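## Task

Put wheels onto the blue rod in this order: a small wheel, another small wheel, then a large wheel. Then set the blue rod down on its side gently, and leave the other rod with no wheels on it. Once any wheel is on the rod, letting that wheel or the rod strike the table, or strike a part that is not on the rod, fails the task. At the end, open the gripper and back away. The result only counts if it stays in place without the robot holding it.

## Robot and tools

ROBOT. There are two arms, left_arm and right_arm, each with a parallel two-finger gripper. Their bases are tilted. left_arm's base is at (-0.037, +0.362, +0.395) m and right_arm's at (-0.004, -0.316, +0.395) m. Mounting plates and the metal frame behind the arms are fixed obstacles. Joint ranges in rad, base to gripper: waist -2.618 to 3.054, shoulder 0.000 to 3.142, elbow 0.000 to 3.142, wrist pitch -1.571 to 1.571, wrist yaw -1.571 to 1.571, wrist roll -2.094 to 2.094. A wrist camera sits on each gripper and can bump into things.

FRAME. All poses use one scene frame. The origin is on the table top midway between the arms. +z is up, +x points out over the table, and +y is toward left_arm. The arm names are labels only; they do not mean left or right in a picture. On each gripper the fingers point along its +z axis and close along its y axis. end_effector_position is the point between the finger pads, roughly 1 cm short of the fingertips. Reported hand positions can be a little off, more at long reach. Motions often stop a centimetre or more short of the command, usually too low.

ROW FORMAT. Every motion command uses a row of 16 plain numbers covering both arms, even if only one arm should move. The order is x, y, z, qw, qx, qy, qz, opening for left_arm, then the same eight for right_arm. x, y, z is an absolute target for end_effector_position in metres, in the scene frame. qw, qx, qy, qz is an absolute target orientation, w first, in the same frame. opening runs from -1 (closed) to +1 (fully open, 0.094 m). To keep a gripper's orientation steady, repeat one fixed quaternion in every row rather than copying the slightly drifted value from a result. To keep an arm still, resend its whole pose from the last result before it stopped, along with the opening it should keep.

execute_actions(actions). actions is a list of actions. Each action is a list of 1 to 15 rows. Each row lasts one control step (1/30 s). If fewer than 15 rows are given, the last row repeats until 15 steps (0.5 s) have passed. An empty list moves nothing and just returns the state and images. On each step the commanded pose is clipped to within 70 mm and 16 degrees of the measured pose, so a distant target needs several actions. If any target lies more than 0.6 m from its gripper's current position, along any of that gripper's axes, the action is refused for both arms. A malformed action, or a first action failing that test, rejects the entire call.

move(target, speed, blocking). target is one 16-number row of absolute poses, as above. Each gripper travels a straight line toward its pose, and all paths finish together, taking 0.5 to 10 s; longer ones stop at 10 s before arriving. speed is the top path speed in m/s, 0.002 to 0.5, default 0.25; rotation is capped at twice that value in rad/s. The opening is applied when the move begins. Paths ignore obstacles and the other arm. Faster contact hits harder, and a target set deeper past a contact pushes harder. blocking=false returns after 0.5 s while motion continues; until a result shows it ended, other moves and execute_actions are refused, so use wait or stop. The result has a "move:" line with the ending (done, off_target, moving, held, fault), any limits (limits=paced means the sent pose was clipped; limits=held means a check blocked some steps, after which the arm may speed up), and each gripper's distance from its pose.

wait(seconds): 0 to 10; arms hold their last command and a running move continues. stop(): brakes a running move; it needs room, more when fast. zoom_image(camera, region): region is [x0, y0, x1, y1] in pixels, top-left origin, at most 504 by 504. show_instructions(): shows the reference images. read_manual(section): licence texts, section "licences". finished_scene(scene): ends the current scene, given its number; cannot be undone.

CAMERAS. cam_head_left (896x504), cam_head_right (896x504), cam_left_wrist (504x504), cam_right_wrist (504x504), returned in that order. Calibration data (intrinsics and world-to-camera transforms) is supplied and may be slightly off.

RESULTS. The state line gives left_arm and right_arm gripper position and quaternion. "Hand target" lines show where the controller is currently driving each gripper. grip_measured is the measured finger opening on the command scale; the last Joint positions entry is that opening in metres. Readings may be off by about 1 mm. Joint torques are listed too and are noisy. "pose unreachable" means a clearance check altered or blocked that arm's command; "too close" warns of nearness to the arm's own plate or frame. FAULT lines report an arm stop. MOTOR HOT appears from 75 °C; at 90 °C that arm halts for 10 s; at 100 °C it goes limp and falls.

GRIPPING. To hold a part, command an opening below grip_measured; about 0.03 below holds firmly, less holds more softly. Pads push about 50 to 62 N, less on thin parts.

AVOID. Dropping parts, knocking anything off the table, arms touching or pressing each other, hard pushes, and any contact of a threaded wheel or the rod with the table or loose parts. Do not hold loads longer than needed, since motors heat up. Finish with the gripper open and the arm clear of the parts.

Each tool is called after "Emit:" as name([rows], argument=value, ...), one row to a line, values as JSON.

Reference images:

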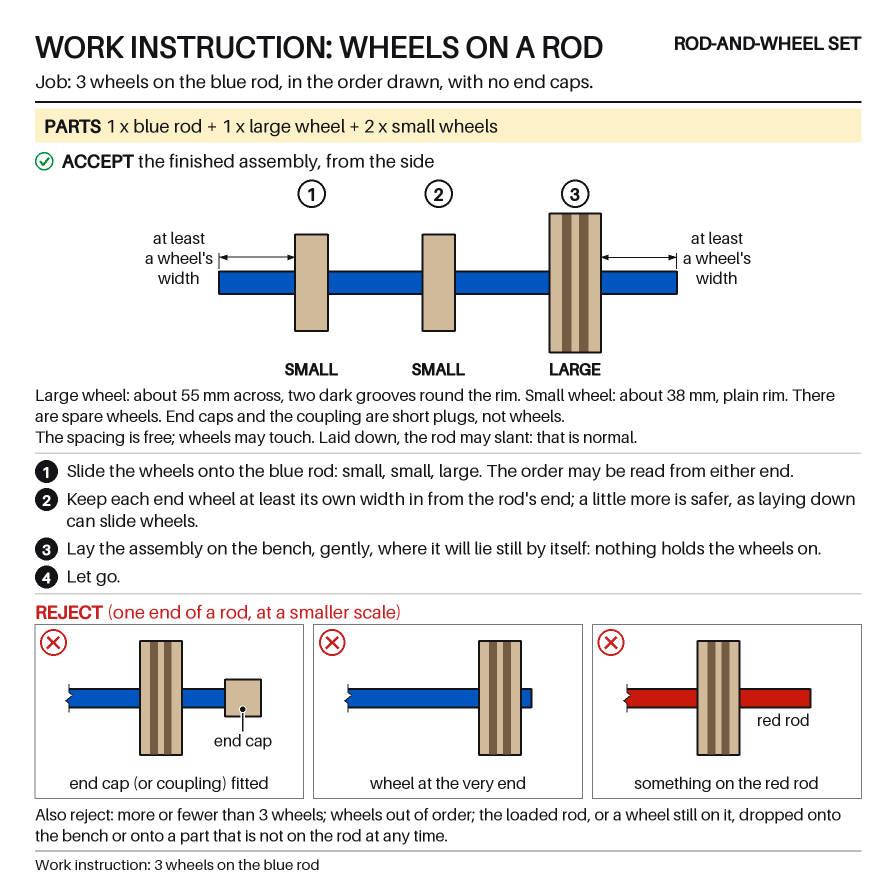

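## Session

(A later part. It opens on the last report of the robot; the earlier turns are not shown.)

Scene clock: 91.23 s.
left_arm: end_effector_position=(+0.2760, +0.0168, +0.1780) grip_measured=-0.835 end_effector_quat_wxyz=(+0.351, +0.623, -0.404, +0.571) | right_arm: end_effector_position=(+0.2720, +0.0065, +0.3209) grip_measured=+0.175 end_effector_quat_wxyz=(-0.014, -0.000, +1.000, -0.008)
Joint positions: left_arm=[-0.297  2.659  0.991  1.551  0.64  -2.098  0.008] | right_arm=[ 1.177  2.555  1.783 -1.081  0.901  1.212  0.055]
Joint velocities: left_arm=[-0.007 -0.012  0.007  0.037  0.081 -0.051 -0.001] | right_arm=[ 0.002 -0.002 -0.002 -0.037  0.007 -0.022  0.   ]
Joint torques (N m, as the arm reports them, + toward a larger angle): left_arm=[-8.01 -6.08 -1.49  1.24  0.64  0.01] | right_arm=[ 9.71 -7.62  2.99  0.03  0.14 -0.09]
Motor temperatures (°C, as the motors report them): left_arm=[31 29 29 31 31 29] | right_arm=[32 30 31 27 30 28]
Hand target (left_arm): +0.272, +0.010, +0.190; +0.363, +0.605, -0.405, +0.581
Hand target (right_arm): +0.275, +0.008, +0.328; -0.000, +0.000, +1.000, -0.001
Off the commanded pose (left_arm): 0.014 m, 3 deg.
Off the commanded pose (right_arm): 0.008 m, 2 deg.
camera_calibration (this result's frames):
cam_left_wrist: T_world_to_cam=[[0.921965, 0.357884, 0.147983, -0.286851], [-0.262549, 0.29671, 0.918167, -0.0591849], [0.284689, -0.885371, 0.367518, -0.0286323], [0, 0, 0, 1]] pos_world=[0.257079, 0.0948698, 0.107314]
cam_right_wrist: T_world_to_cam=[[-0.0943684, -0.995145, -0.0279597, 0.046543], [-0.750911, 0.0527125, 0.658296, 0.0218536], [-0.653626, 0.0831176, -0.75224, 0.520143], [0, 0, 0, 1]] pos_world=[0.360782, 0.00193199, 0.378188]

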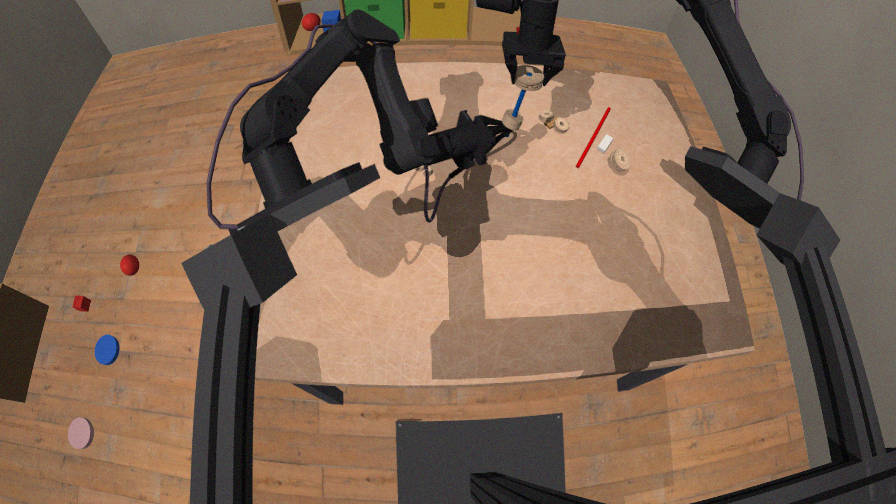

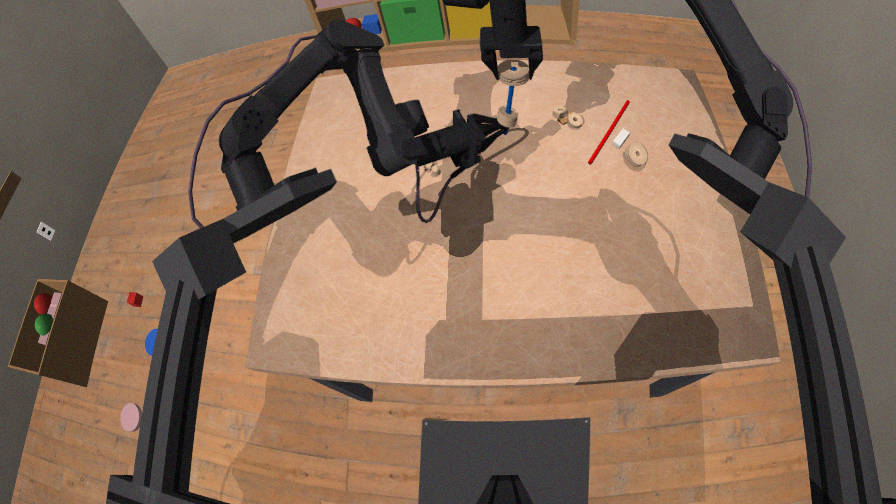

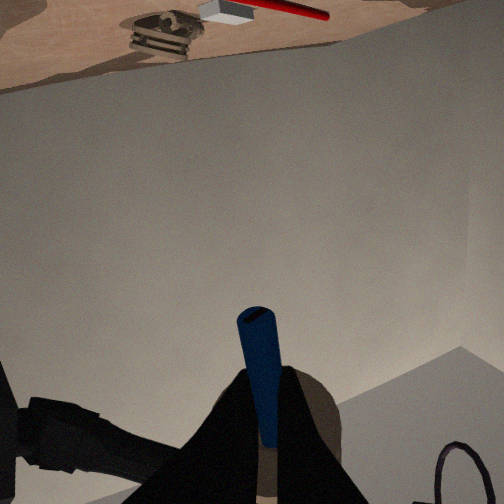

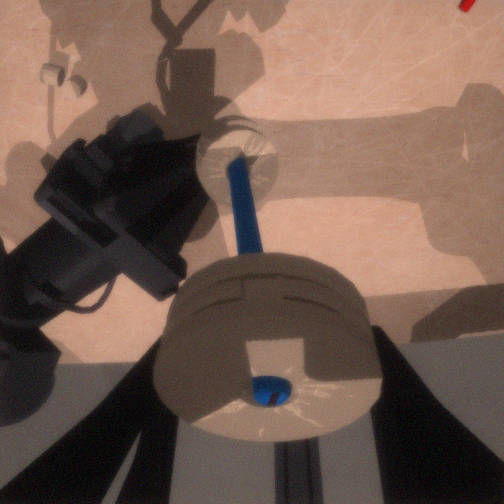

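Emit:
execute_actions([
  [[0.2726,0.0097,0.19,0.363,0.605,-0.405,0.581,-0.9, 0.2755,0.009,0.31,0,0,1,0,0.05]],
  [[0.2726,0.0097,0.19,0.363,0.605,-0.405,0.581,-0.9, 0.2755,0.009,0.295,0,0,1,0,0.05]],
  [[0.2726,0.0097,0.19,0.363,0.605,-0.405,0.581,-0.9, 0.2755,0.009,0.295,0,0,1,0,0.6]],
  [[0.2726,0.0097,0.19,0.363,0.605,-0.405,0.581,-0.9, 0.2755,0.008,0.40,0,0,1,0,0.6]],
  [[0.2726,0.0097,0.19,0.363,0.605,-0.405,0.581,-0.9, 0.2755,0.008,0.40,0,0,1,0,0.6]],
  [[0.2726,0.0097,0.19,0.363,0.605,-0.405,0.581,-0.9, 0.3,-0.15,0.35,0,0,1,0,0.6]],
  [[0.2726,0.0097,0.19,0.363,0.605,-0.405,0.581,-0.9, 0.3,-0.2,0.3,0,0,1,0,0.6]],
])

Emit:
move(target=[0.3,0.08,0.18,-0.153,0.153,-0.69,0.69,-0.9, 0.3,-0.2,0.3,0,0,1,0,0.6], speed=0.15)

Emit:
move(target=[0.3,0.08,0.12,0,0.216,-0.976,0,-0.9, 0.3,-0.2,0.3,0,0,1,0,0.6], speed=0.15)

Scene clock: 95.27 s.
left_arm: end_effector_position=(+0.2762, +0.0170, +0.1771) grip_measured=-0.835 end_effector_quat_wxyz=(+0.350, +0.624, -0.405, +0.569) | right_arm: end_effector_position=(+0.2972, -0.2082, +0.2961) grip_measured=+0.598 end_effector_quat_wxyz=(-0.017, +0.004, +1.000, -0.021)
Joint positions: left_arm=[-0.297  2.659  0.991  1.55   0.634 -2.098  0.008] | right_arm=[ 0.884  1.744  0.965 -0.724  0.944  0.768  0.075]
Joint velocities: left_arm=[-0.012  0.007 -0.002  0.051 -0.051  0.007  0.   ] | right_arm=[ 0.027 -0.027 -0.081  0.242 -0.022 -0.256 -0.   ]
Joint torques (N m, as the arm reports them, + toward a larger angle): left_arm=[-8.01 -6.03 -1.45  1.24  0.67  0.02] | right_arm=[ 6.18 -5.39  2.28 -0.08 -0.05 -0.08]
Motor temperatures (°C, as the motors report them): left_arm=[31 29 29 31 31 29] | right_arm=[32 30 31 27 30 28]
Hand target (left_arm): +0.272, +0.010, +0.190; +0.363, +0.605, -0.405, +0.581
Hand target (right_arm): +0.300, -0.200, +0.301; -0.002, +0.000, +1.000, -0.002
Off the commanded pose (left_arm): 0.015 m, 3 deg.
Off the commanded pose (right_arm): 0.009 m, 3 deg.
camera_calibration (this result's frames):
cam_left_wrist: T_world_to_cam=[[0.921566, 0.359095, 0.147533, -0.286823], [-0.261089, 0.292036, 0.92008, -0.0589956], [0.287311, -0.886434, 0.362887, -0.0280487], [0, 0, 0, 1]] pos_world=[0.256982, 0.0953623, 0.106775]
cam_right_wrist: T_world_to_cam=[[-0.103376, -0.994641, -0.00184143, -0.170293], [-0.747553, 0.0764741, 0.659784, 0.0719592], [-0.656108, 0.0695825, -0.751453, 0.533458], [0, 0, 0, 1]] pos_world=[0.386195, -0.212003, 0.353077]

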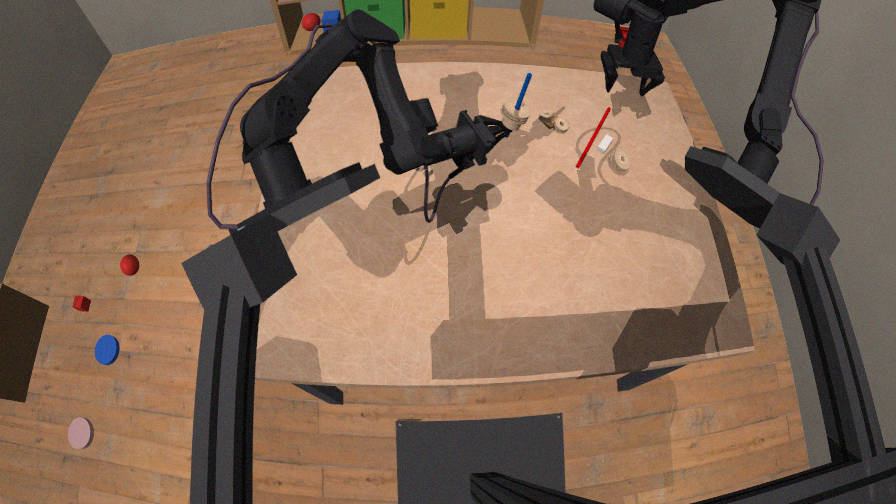

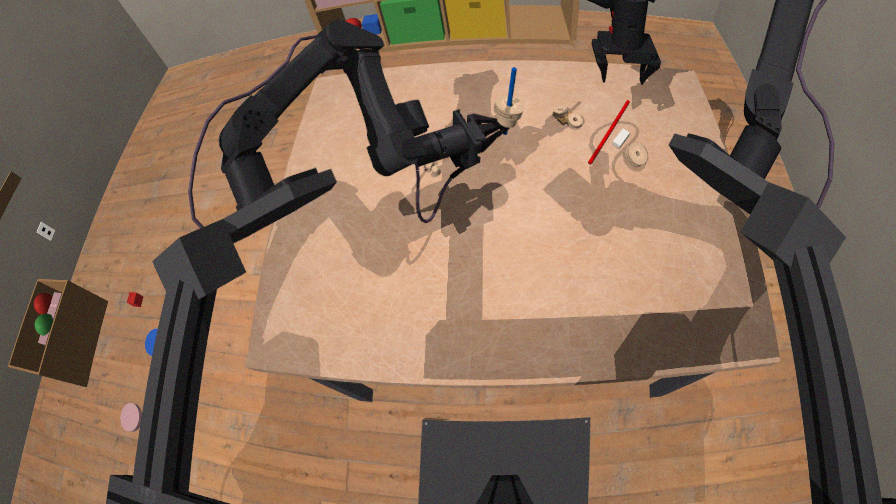

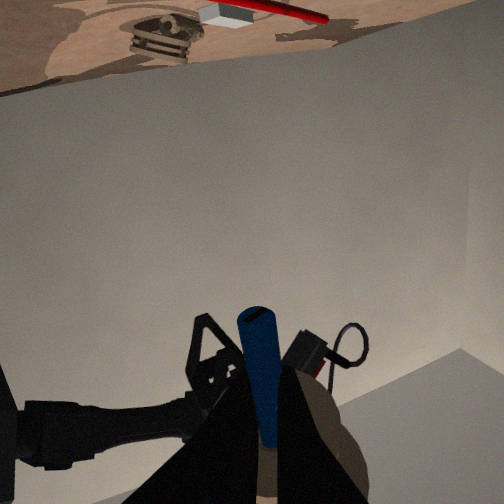

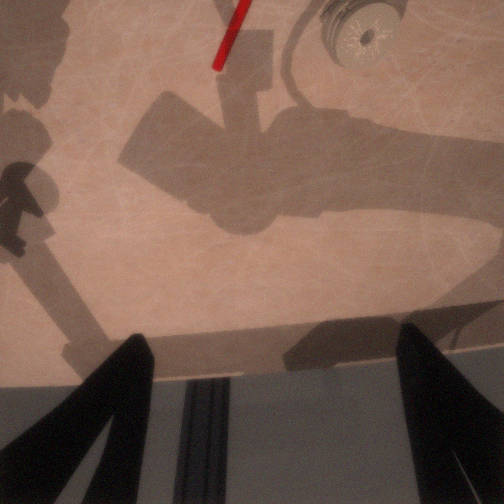

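Scene clock: 100.90 s.
left_arm: end_effector_position=(+0.3061, +0.0812, +0.1683) grip_measured=-0.836 end_effector_quat_wxyz=(+0.158, -0.168, +0.698, -0.678) | right_arm: end_effector_position=(+0.3004, -0.2031, +0.2940) grip_measured=+0.598 end_effector_quat_wxyz=(-0.008, +0.000, +1.000, -0.012)
Joint positions: left_arm=[-0.115  2.563  0.963  1.547  0.871 -0.594  0.008] | right_arm=[ 0.882  1.744  0.954 -0.669  0.943  0.723  0.075]
Joint velocities: left_arm=[ 0.017 -0.002 -0.002  0.037  0.022 -0.066 -0.002] | right_arm=[-0.007  0.007 -0.012  0.007  0.095  0.037 -0.001]
Joint torques (N m, as the arm reports them, + toward a larger angle): left_arm=[-5.78 -7.82 -3.4   1.13  0.62  0.12] | right_arm=[ 6.15 -5.69  2.15  0.02 -0.05 -0.02]
Motor temperatures (°C, as the motors report them): left_arm=[30 29 29 31 31 29] | right_arm=[32 30 31 27 30 28]
Hand target (left_arm): +0.301, +0.080, +0.179; +0.153, -0.154, +0.690, -0.691
Hand target (right_arm): +0.300, -0.200, +0.300; -0.000, +0.000, +1.000, -0.001
Off the commanded pose (left_arm): 0.013 m, 2 deg.
Off the commanded pose (right_arm): 0.007 m, 2 deg.
move: off_target (left_arm)
camera_calibration (this result's frames):
cam_left_wrist: T_world_to_cam=[[-0.071214, -0.132176, 0.988665, -0.133849], [-0.997229, 0.0308067, -0.0677123, 0.3509], [-0.0215075, -0.990747, -0.134004, 0.210104], [0, 0, 0, 1]] pos_world=[0.344915, 0.179658, 0.184247]
cam_right_wrist: T_world_to_cam=[[-0.0950968, -0.995242, -0.0211987, -0.161845], [-0.759212, 0.0587374, 0.648187, 0.0786234], [-0.643858, 0.0777348, -0.761186, 0.534508], [0, 0, 0, 1]] pos_world=[0.388449, -0.207243, 0.352467]

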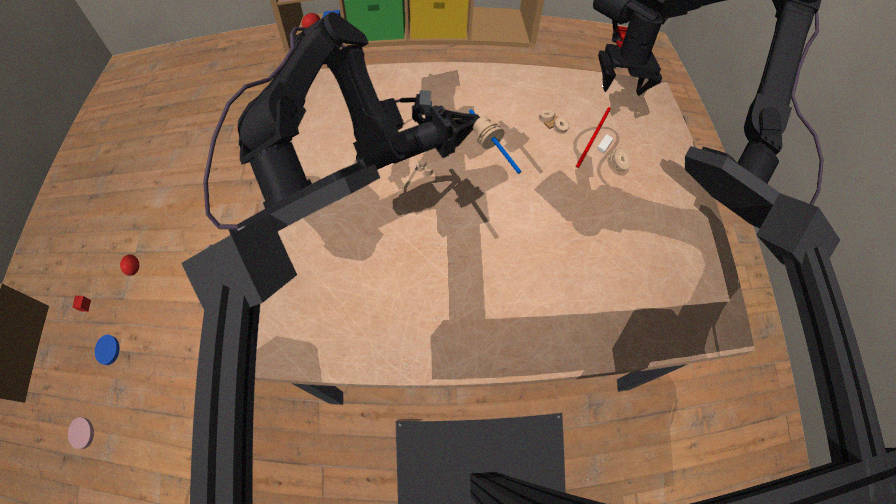

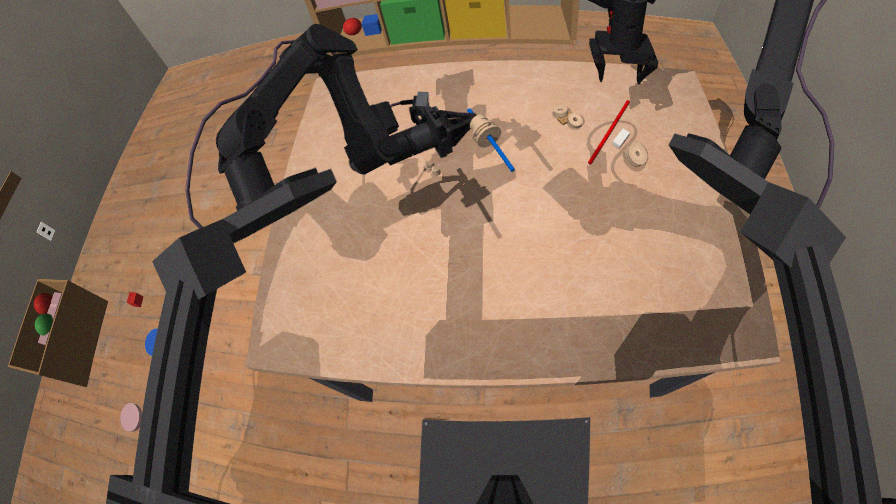

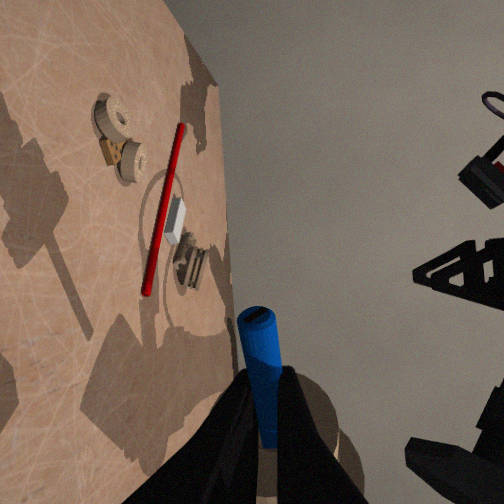

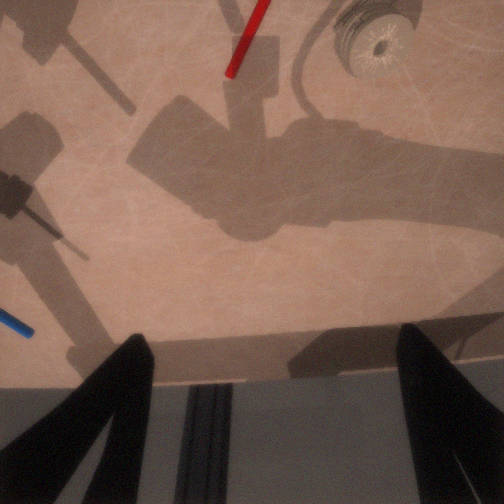

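Scene clock: 106.67 s.
left_arm: end_effector_position=(+0.2973, +0.0911, +0.1142) grip_measured=-0.836 end_effector_quat_wxyz=(-0.001, -0.220, +0.976, +0.006) | right_arm: end_effector_position=(+0.3004, -0.2029, +0.2940) grip_measured=+0.598 end_effector_quat_wxyz=(-0.008, +0.000, +1.000, -0.012)
Joint positions: left_arm=[-0.572  2.378  1.436 -0.123 -0.838 -0.88   0.008] | right_arm=[ 0.882  1.744  0.954 -0.668  0.942  0.721  0.075]
Joint velocities: left_arm=[-0.007 -0.002 -0.012 -0.037 -0.022 -0.066 -0.001] | right_arm=[ 0.002  0.002 -0.007 -0.022 -0.022 -0.051 -0.   ]
Joint torques (N m, as the arm reports them, + toward a larger angle): left_arm=[-10.43  -7.44   3.35  -0.04  -0.11  -0.08] | right_arm=[ 6.36 -5.61  2.03  0.05 -0.02  0.  ]
Motor temperatures (°C, as the motors report them): left_arm=[31 29 29 31 31 29] | right_arm=[31 30 31 27 30 28]
Hand target (left_arm): +0.300, +0.080, +0.122; +0.006, -0.216, +0.976, +0.000
Hand target (right_arm): +0.300, -0.200, +0.300; -0.000, +0.000, +1.000, -0.000
Off the commanded pose (left_arm): 0.013 m, 1 deg.
Off the commanded pose (right_arm): 0.007 m, 2 deg.
move: off_target (left_arm)
camera_calibration (this result's frames):
cam_left_wrist: T_world_to_cam=[[0.306469, -0.949365, -0.0691585, 0.00321711], [-0.82797, -0.301715, 0.472687, 0.25641], [-0.469619, -0.0876028, -0.878512, 0.34842], [0, 0, 0, 1]] pos_world=[0.374938, 0.110939, 0.185112]
cam_right_wrist: T_world_to_cam=[[-0.094578, -0.995279, -0.0217938, -0.16169], [-0.759289, 0.0579597, 0.648167, 0.0785314], [-0.643844, 0.0778501, -0.761186, 0.534549], [0, 0, 0, 1]] pos_world=[0.388502, -0.207093, 0.352466]

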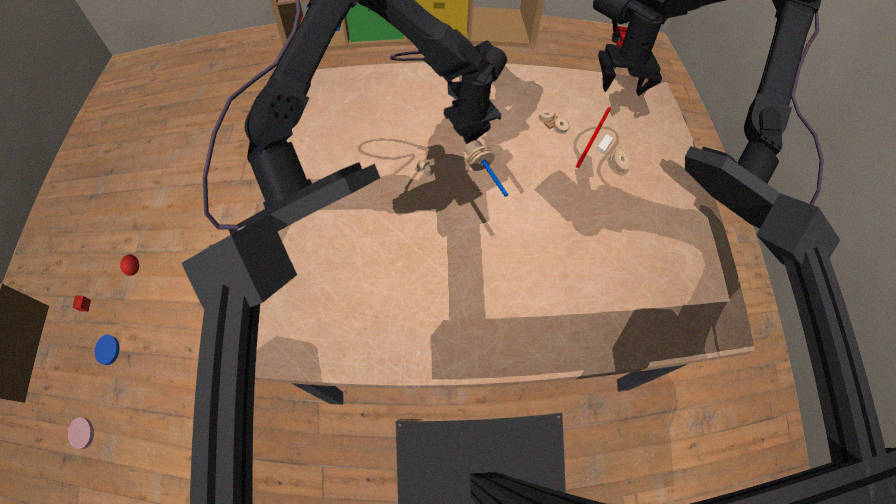

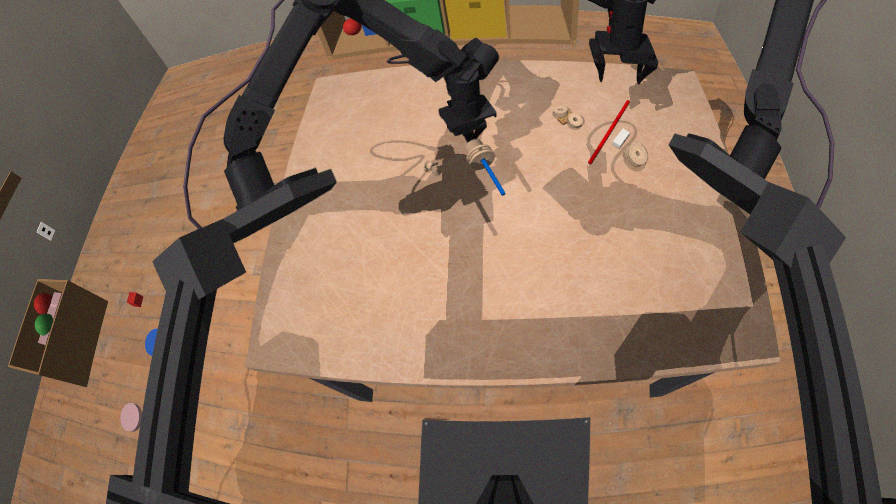

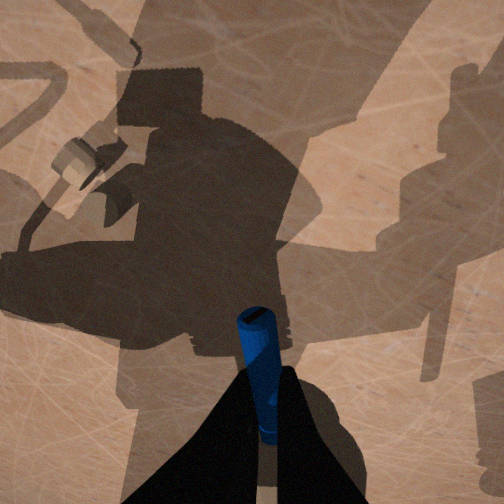

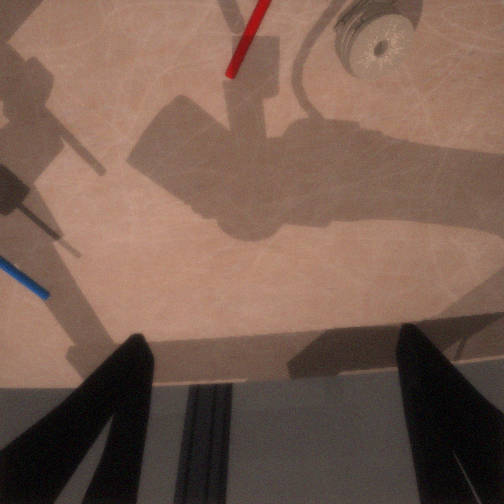

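Emit:
move(target=[0.3,0.08,0.065,0,0.216,-0.976,0,-0.9, 0.3,-0.2,0.3,0,0,1,0,0.6], speed=0.08)

Emit:
move(target=[0.3,0.08,0.042,0,0.216,-0.976,0,-0.9, 0.3,-0.2,0.3,0,0,1,0,0.6], speed=0.015)

Emit:
zoom_image(camera="cam_head_right", region=[420, 110, 560, 230])

Scene clock: 107.83 s.
left_arm: end_effector_position=(+0.2917, +0.0906, +0.0613) grip_measured=-0.836 end_effector_quat_wxyz=(-0.008, -0.215, +0.977, +0.013) | right_arm: end_effector_position=(+0.3004, -0.2029, +0.2940) grip_measured=+0.598 end_effector_quat_wxyz=(-0.008, +0.000, +1.000, -0.012)
Joint positions: left_arm=[-0.491  2.516  1.534 -0.038 -0.8   -0.789  0.008] | right_arm=[ 0.882  1.744  0.954 -0.668  0.942  0.721  0.075]
Joint velocities: left_arm=[-0.012 -0.002 -0.012  0.007  0.051  0.081 -0.001] | right_arm=[ 0.002  0.007  0.007 -0.051 -0.037 -0.037  0.001]
Joint torques (N m, as the arm reports them, + toward a larger angle): left_arm=[-9.53 -7.64  3.16  0.17  0.03  0.08] | right_arm=[ 6.31 -5.7   1.76  0.02 -0.05 -0.04]
Motor temperatures (°C, as the motors report them): left_arm=[31 29 29 31 31 29] | right_arm=[31 30 30 27 30 28]
Hand target (left_arm): +0.300, +0.080, +0.065; -0.000, -0.216, +0.976, +0.000
Hand target (right_arm): +0.300, -0.200, +0.300; -0.000, +0.000, +1.000, -0.000
Off the commanded pose (left_arm): 0.014 m, 2 deg.
Off the commanded pose (right_arm): 0.007 m, 2 deg.
move: off_target (left_arm)
camera_calibration (this result's frames):
cam_left_wrist: T_world_to_cam=[[0.295464, -0.951628, -0.0842876, 0.00516101], [-0.822652, -0.298289, 0.484012, 0.274066], [-0.485741, -0.0736688, -0.870993, 0.302282], [0, 0, 0, 1]] pos_world=[0.370767, 0.108931, 0.131069]
cam_right_wrist: T_world_to_cam=[[-0.094578, -0.995279, -0.0217938, -0.16169], [-0.759289, 0.0579597, 0.648167, 0.0785314], [-0.643844, 0.0778501, -0.761186, 0.534549], [0, 0, 0, 1]] pos_world=[0.388502, -0.207093, 0.352466]

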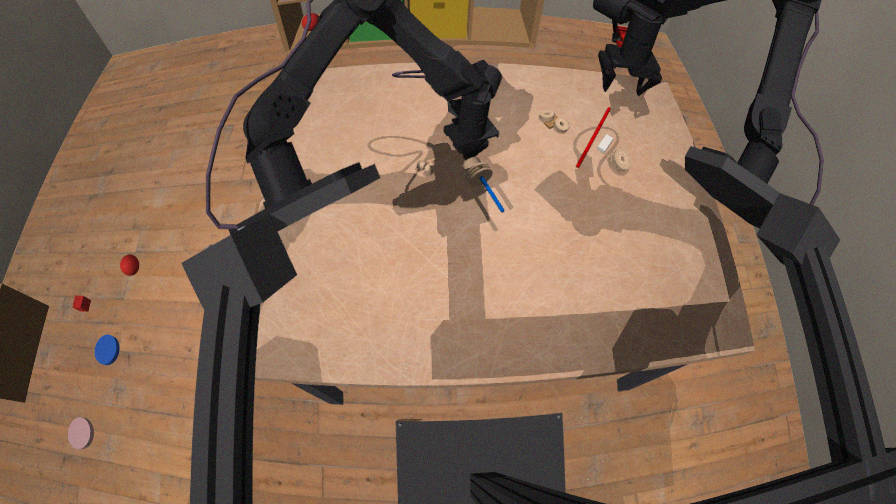

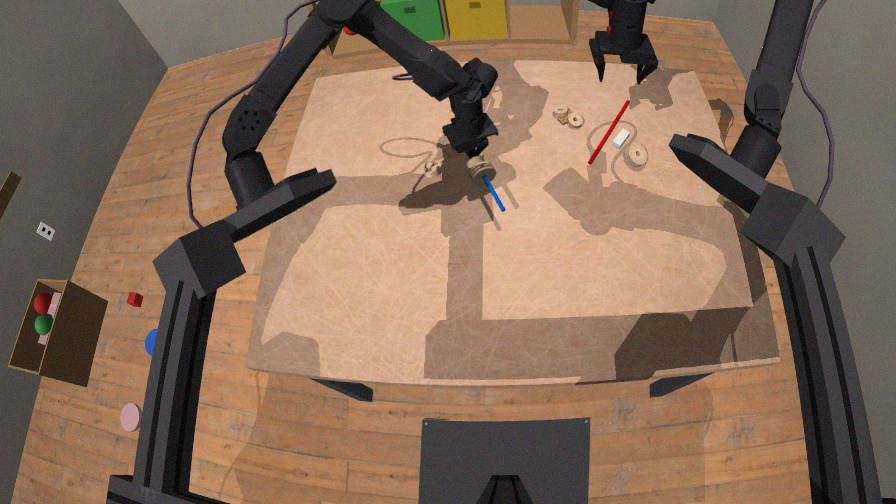

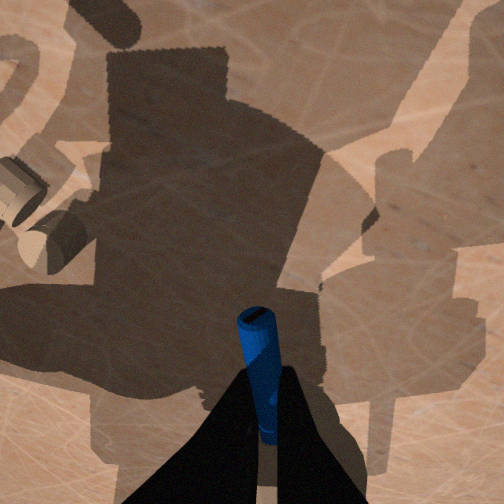

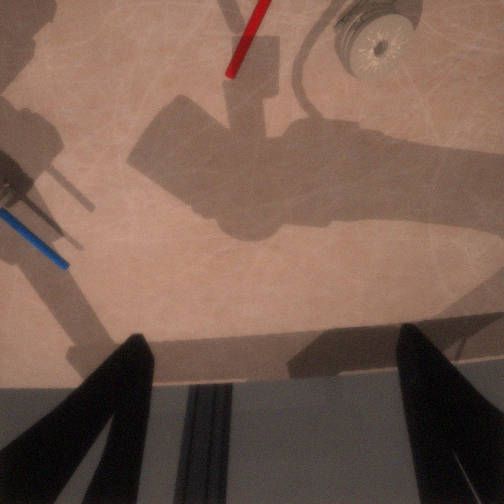

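Scene clock: 109.63 s.
left_arm: end_effector_position=(+0.2933, +0.0889, +0.0402) grip_measured=-0.836 end_effector_quat_wxyz=(-0.007, -0.215, +0.977, +0.011) | right_arm: end_effector_position=(+0.3004, -0.2029, +0.2940) grip_measured=+0.598 end_effector_quat_wxyz=(-0.008, +0.000, +1.000, -0.012)
Joint positions: left_arm=[-0.46   2.573  1.587  0.    -0.78  -0.746  0.008] | right_arm=[ 0.882  1.744  0.954 -0.668  0.942  0.721  0.075]
Joint velocities: left_arm=[-0.017 -0.017  0.007 -0.037  0.007  0.007 -0.   ] | right_arm=[-0.012 -0.002  0.002 -0.022  0.022  0.022 -0.001]
Joint torques (N m, as the arm reports them, + toward a larger angle): left_arm=[-9.32 -7.53  2.84  0.18  0.    0.05] | right_arm=[ 6.25 -5.67  1.84 -0.03 -0.04 -0.06]
Motor temperatures (°C, as the motors report them): left_arm=[31 29 29 30 30 29] | right_arm=[31 30 30 27 30 28]
Hand target (left_arm): +0.300, +0.080, +0.042; -0.000, -0.216, +0.976, -0.000
Hand target (right_arm): +0.300, -0.200, +0.300; -0.000, +0.000, +1.000, -0.000
Off the commanded pose (left_arm): 0.011 m, 1 deg.
Off the commanded pose (right_arm): 0.007 m, 2 deg.
move: off_target (left_arm)
camera_calibration (this result's frames):
cam_left_wrist: T_world_to_cam=[[0.295748, -0.952008, -0.0788256, 0.00104443], [-0.824536, -0.296071, 0.482165, 0.285562], [-0.482363, -0.0776047, -0.872527, 0.283936], [0, 0, 0, 1]] pos_world=[0.372107, 0.107575, 0.110136]
cam_right_wrist: T_world_to_cam=[[-0.094578, -0.995279, -0.0217938, -0.16169], [-0.759289, 0.0579597, 0.648167, 0.0785314], [-0.643844, 0.0778501, -0.761186, 0.534549], [0, 0, 0, 1]] pos_world=[0.388502, -0.207093, 0.352466]

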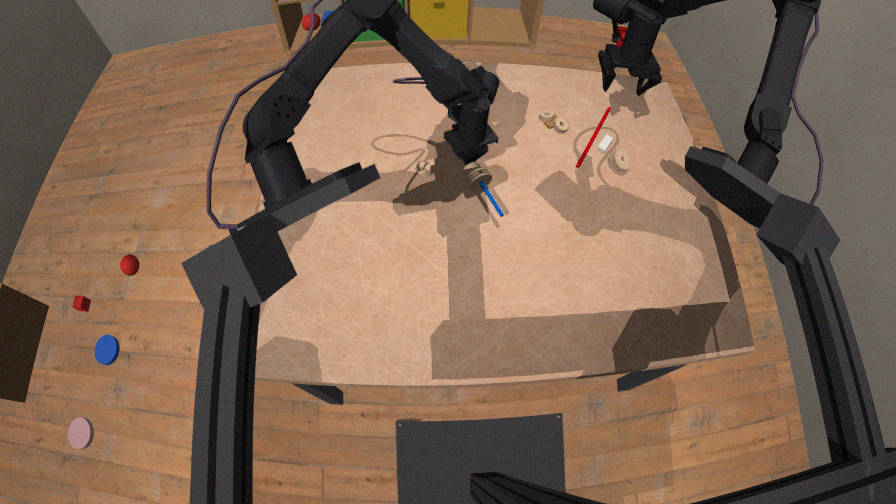

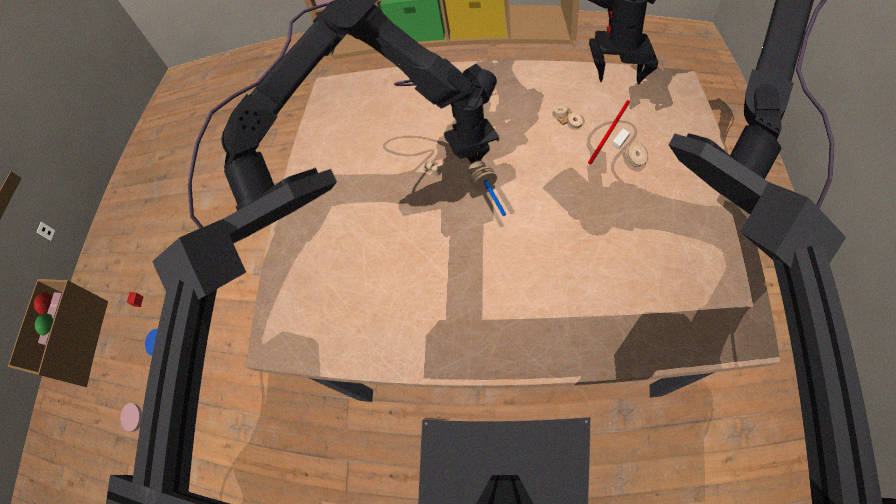

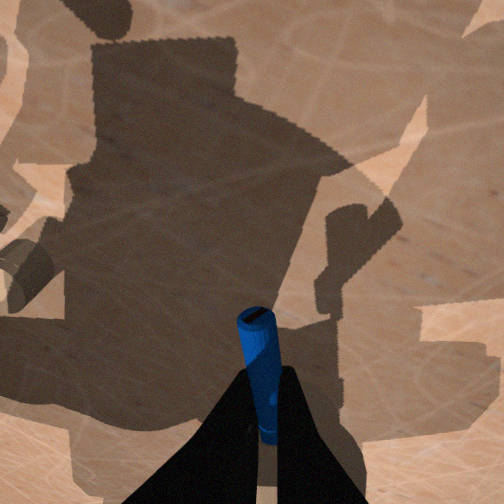

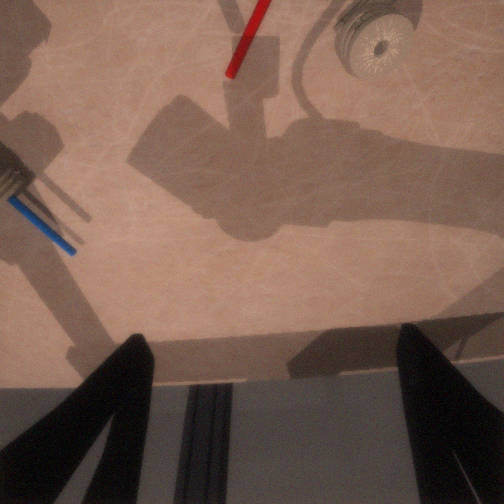

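Region (420, 110, 560, 230) of cam_head_right's 896x504 image, scaled by 3.600, with more detail than that image has; it fills the top 432 rows of this view, and the rest is white.

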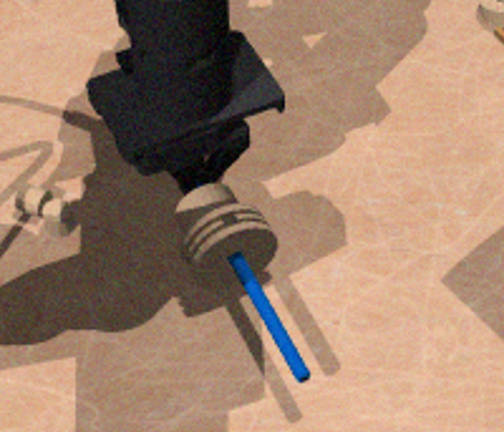

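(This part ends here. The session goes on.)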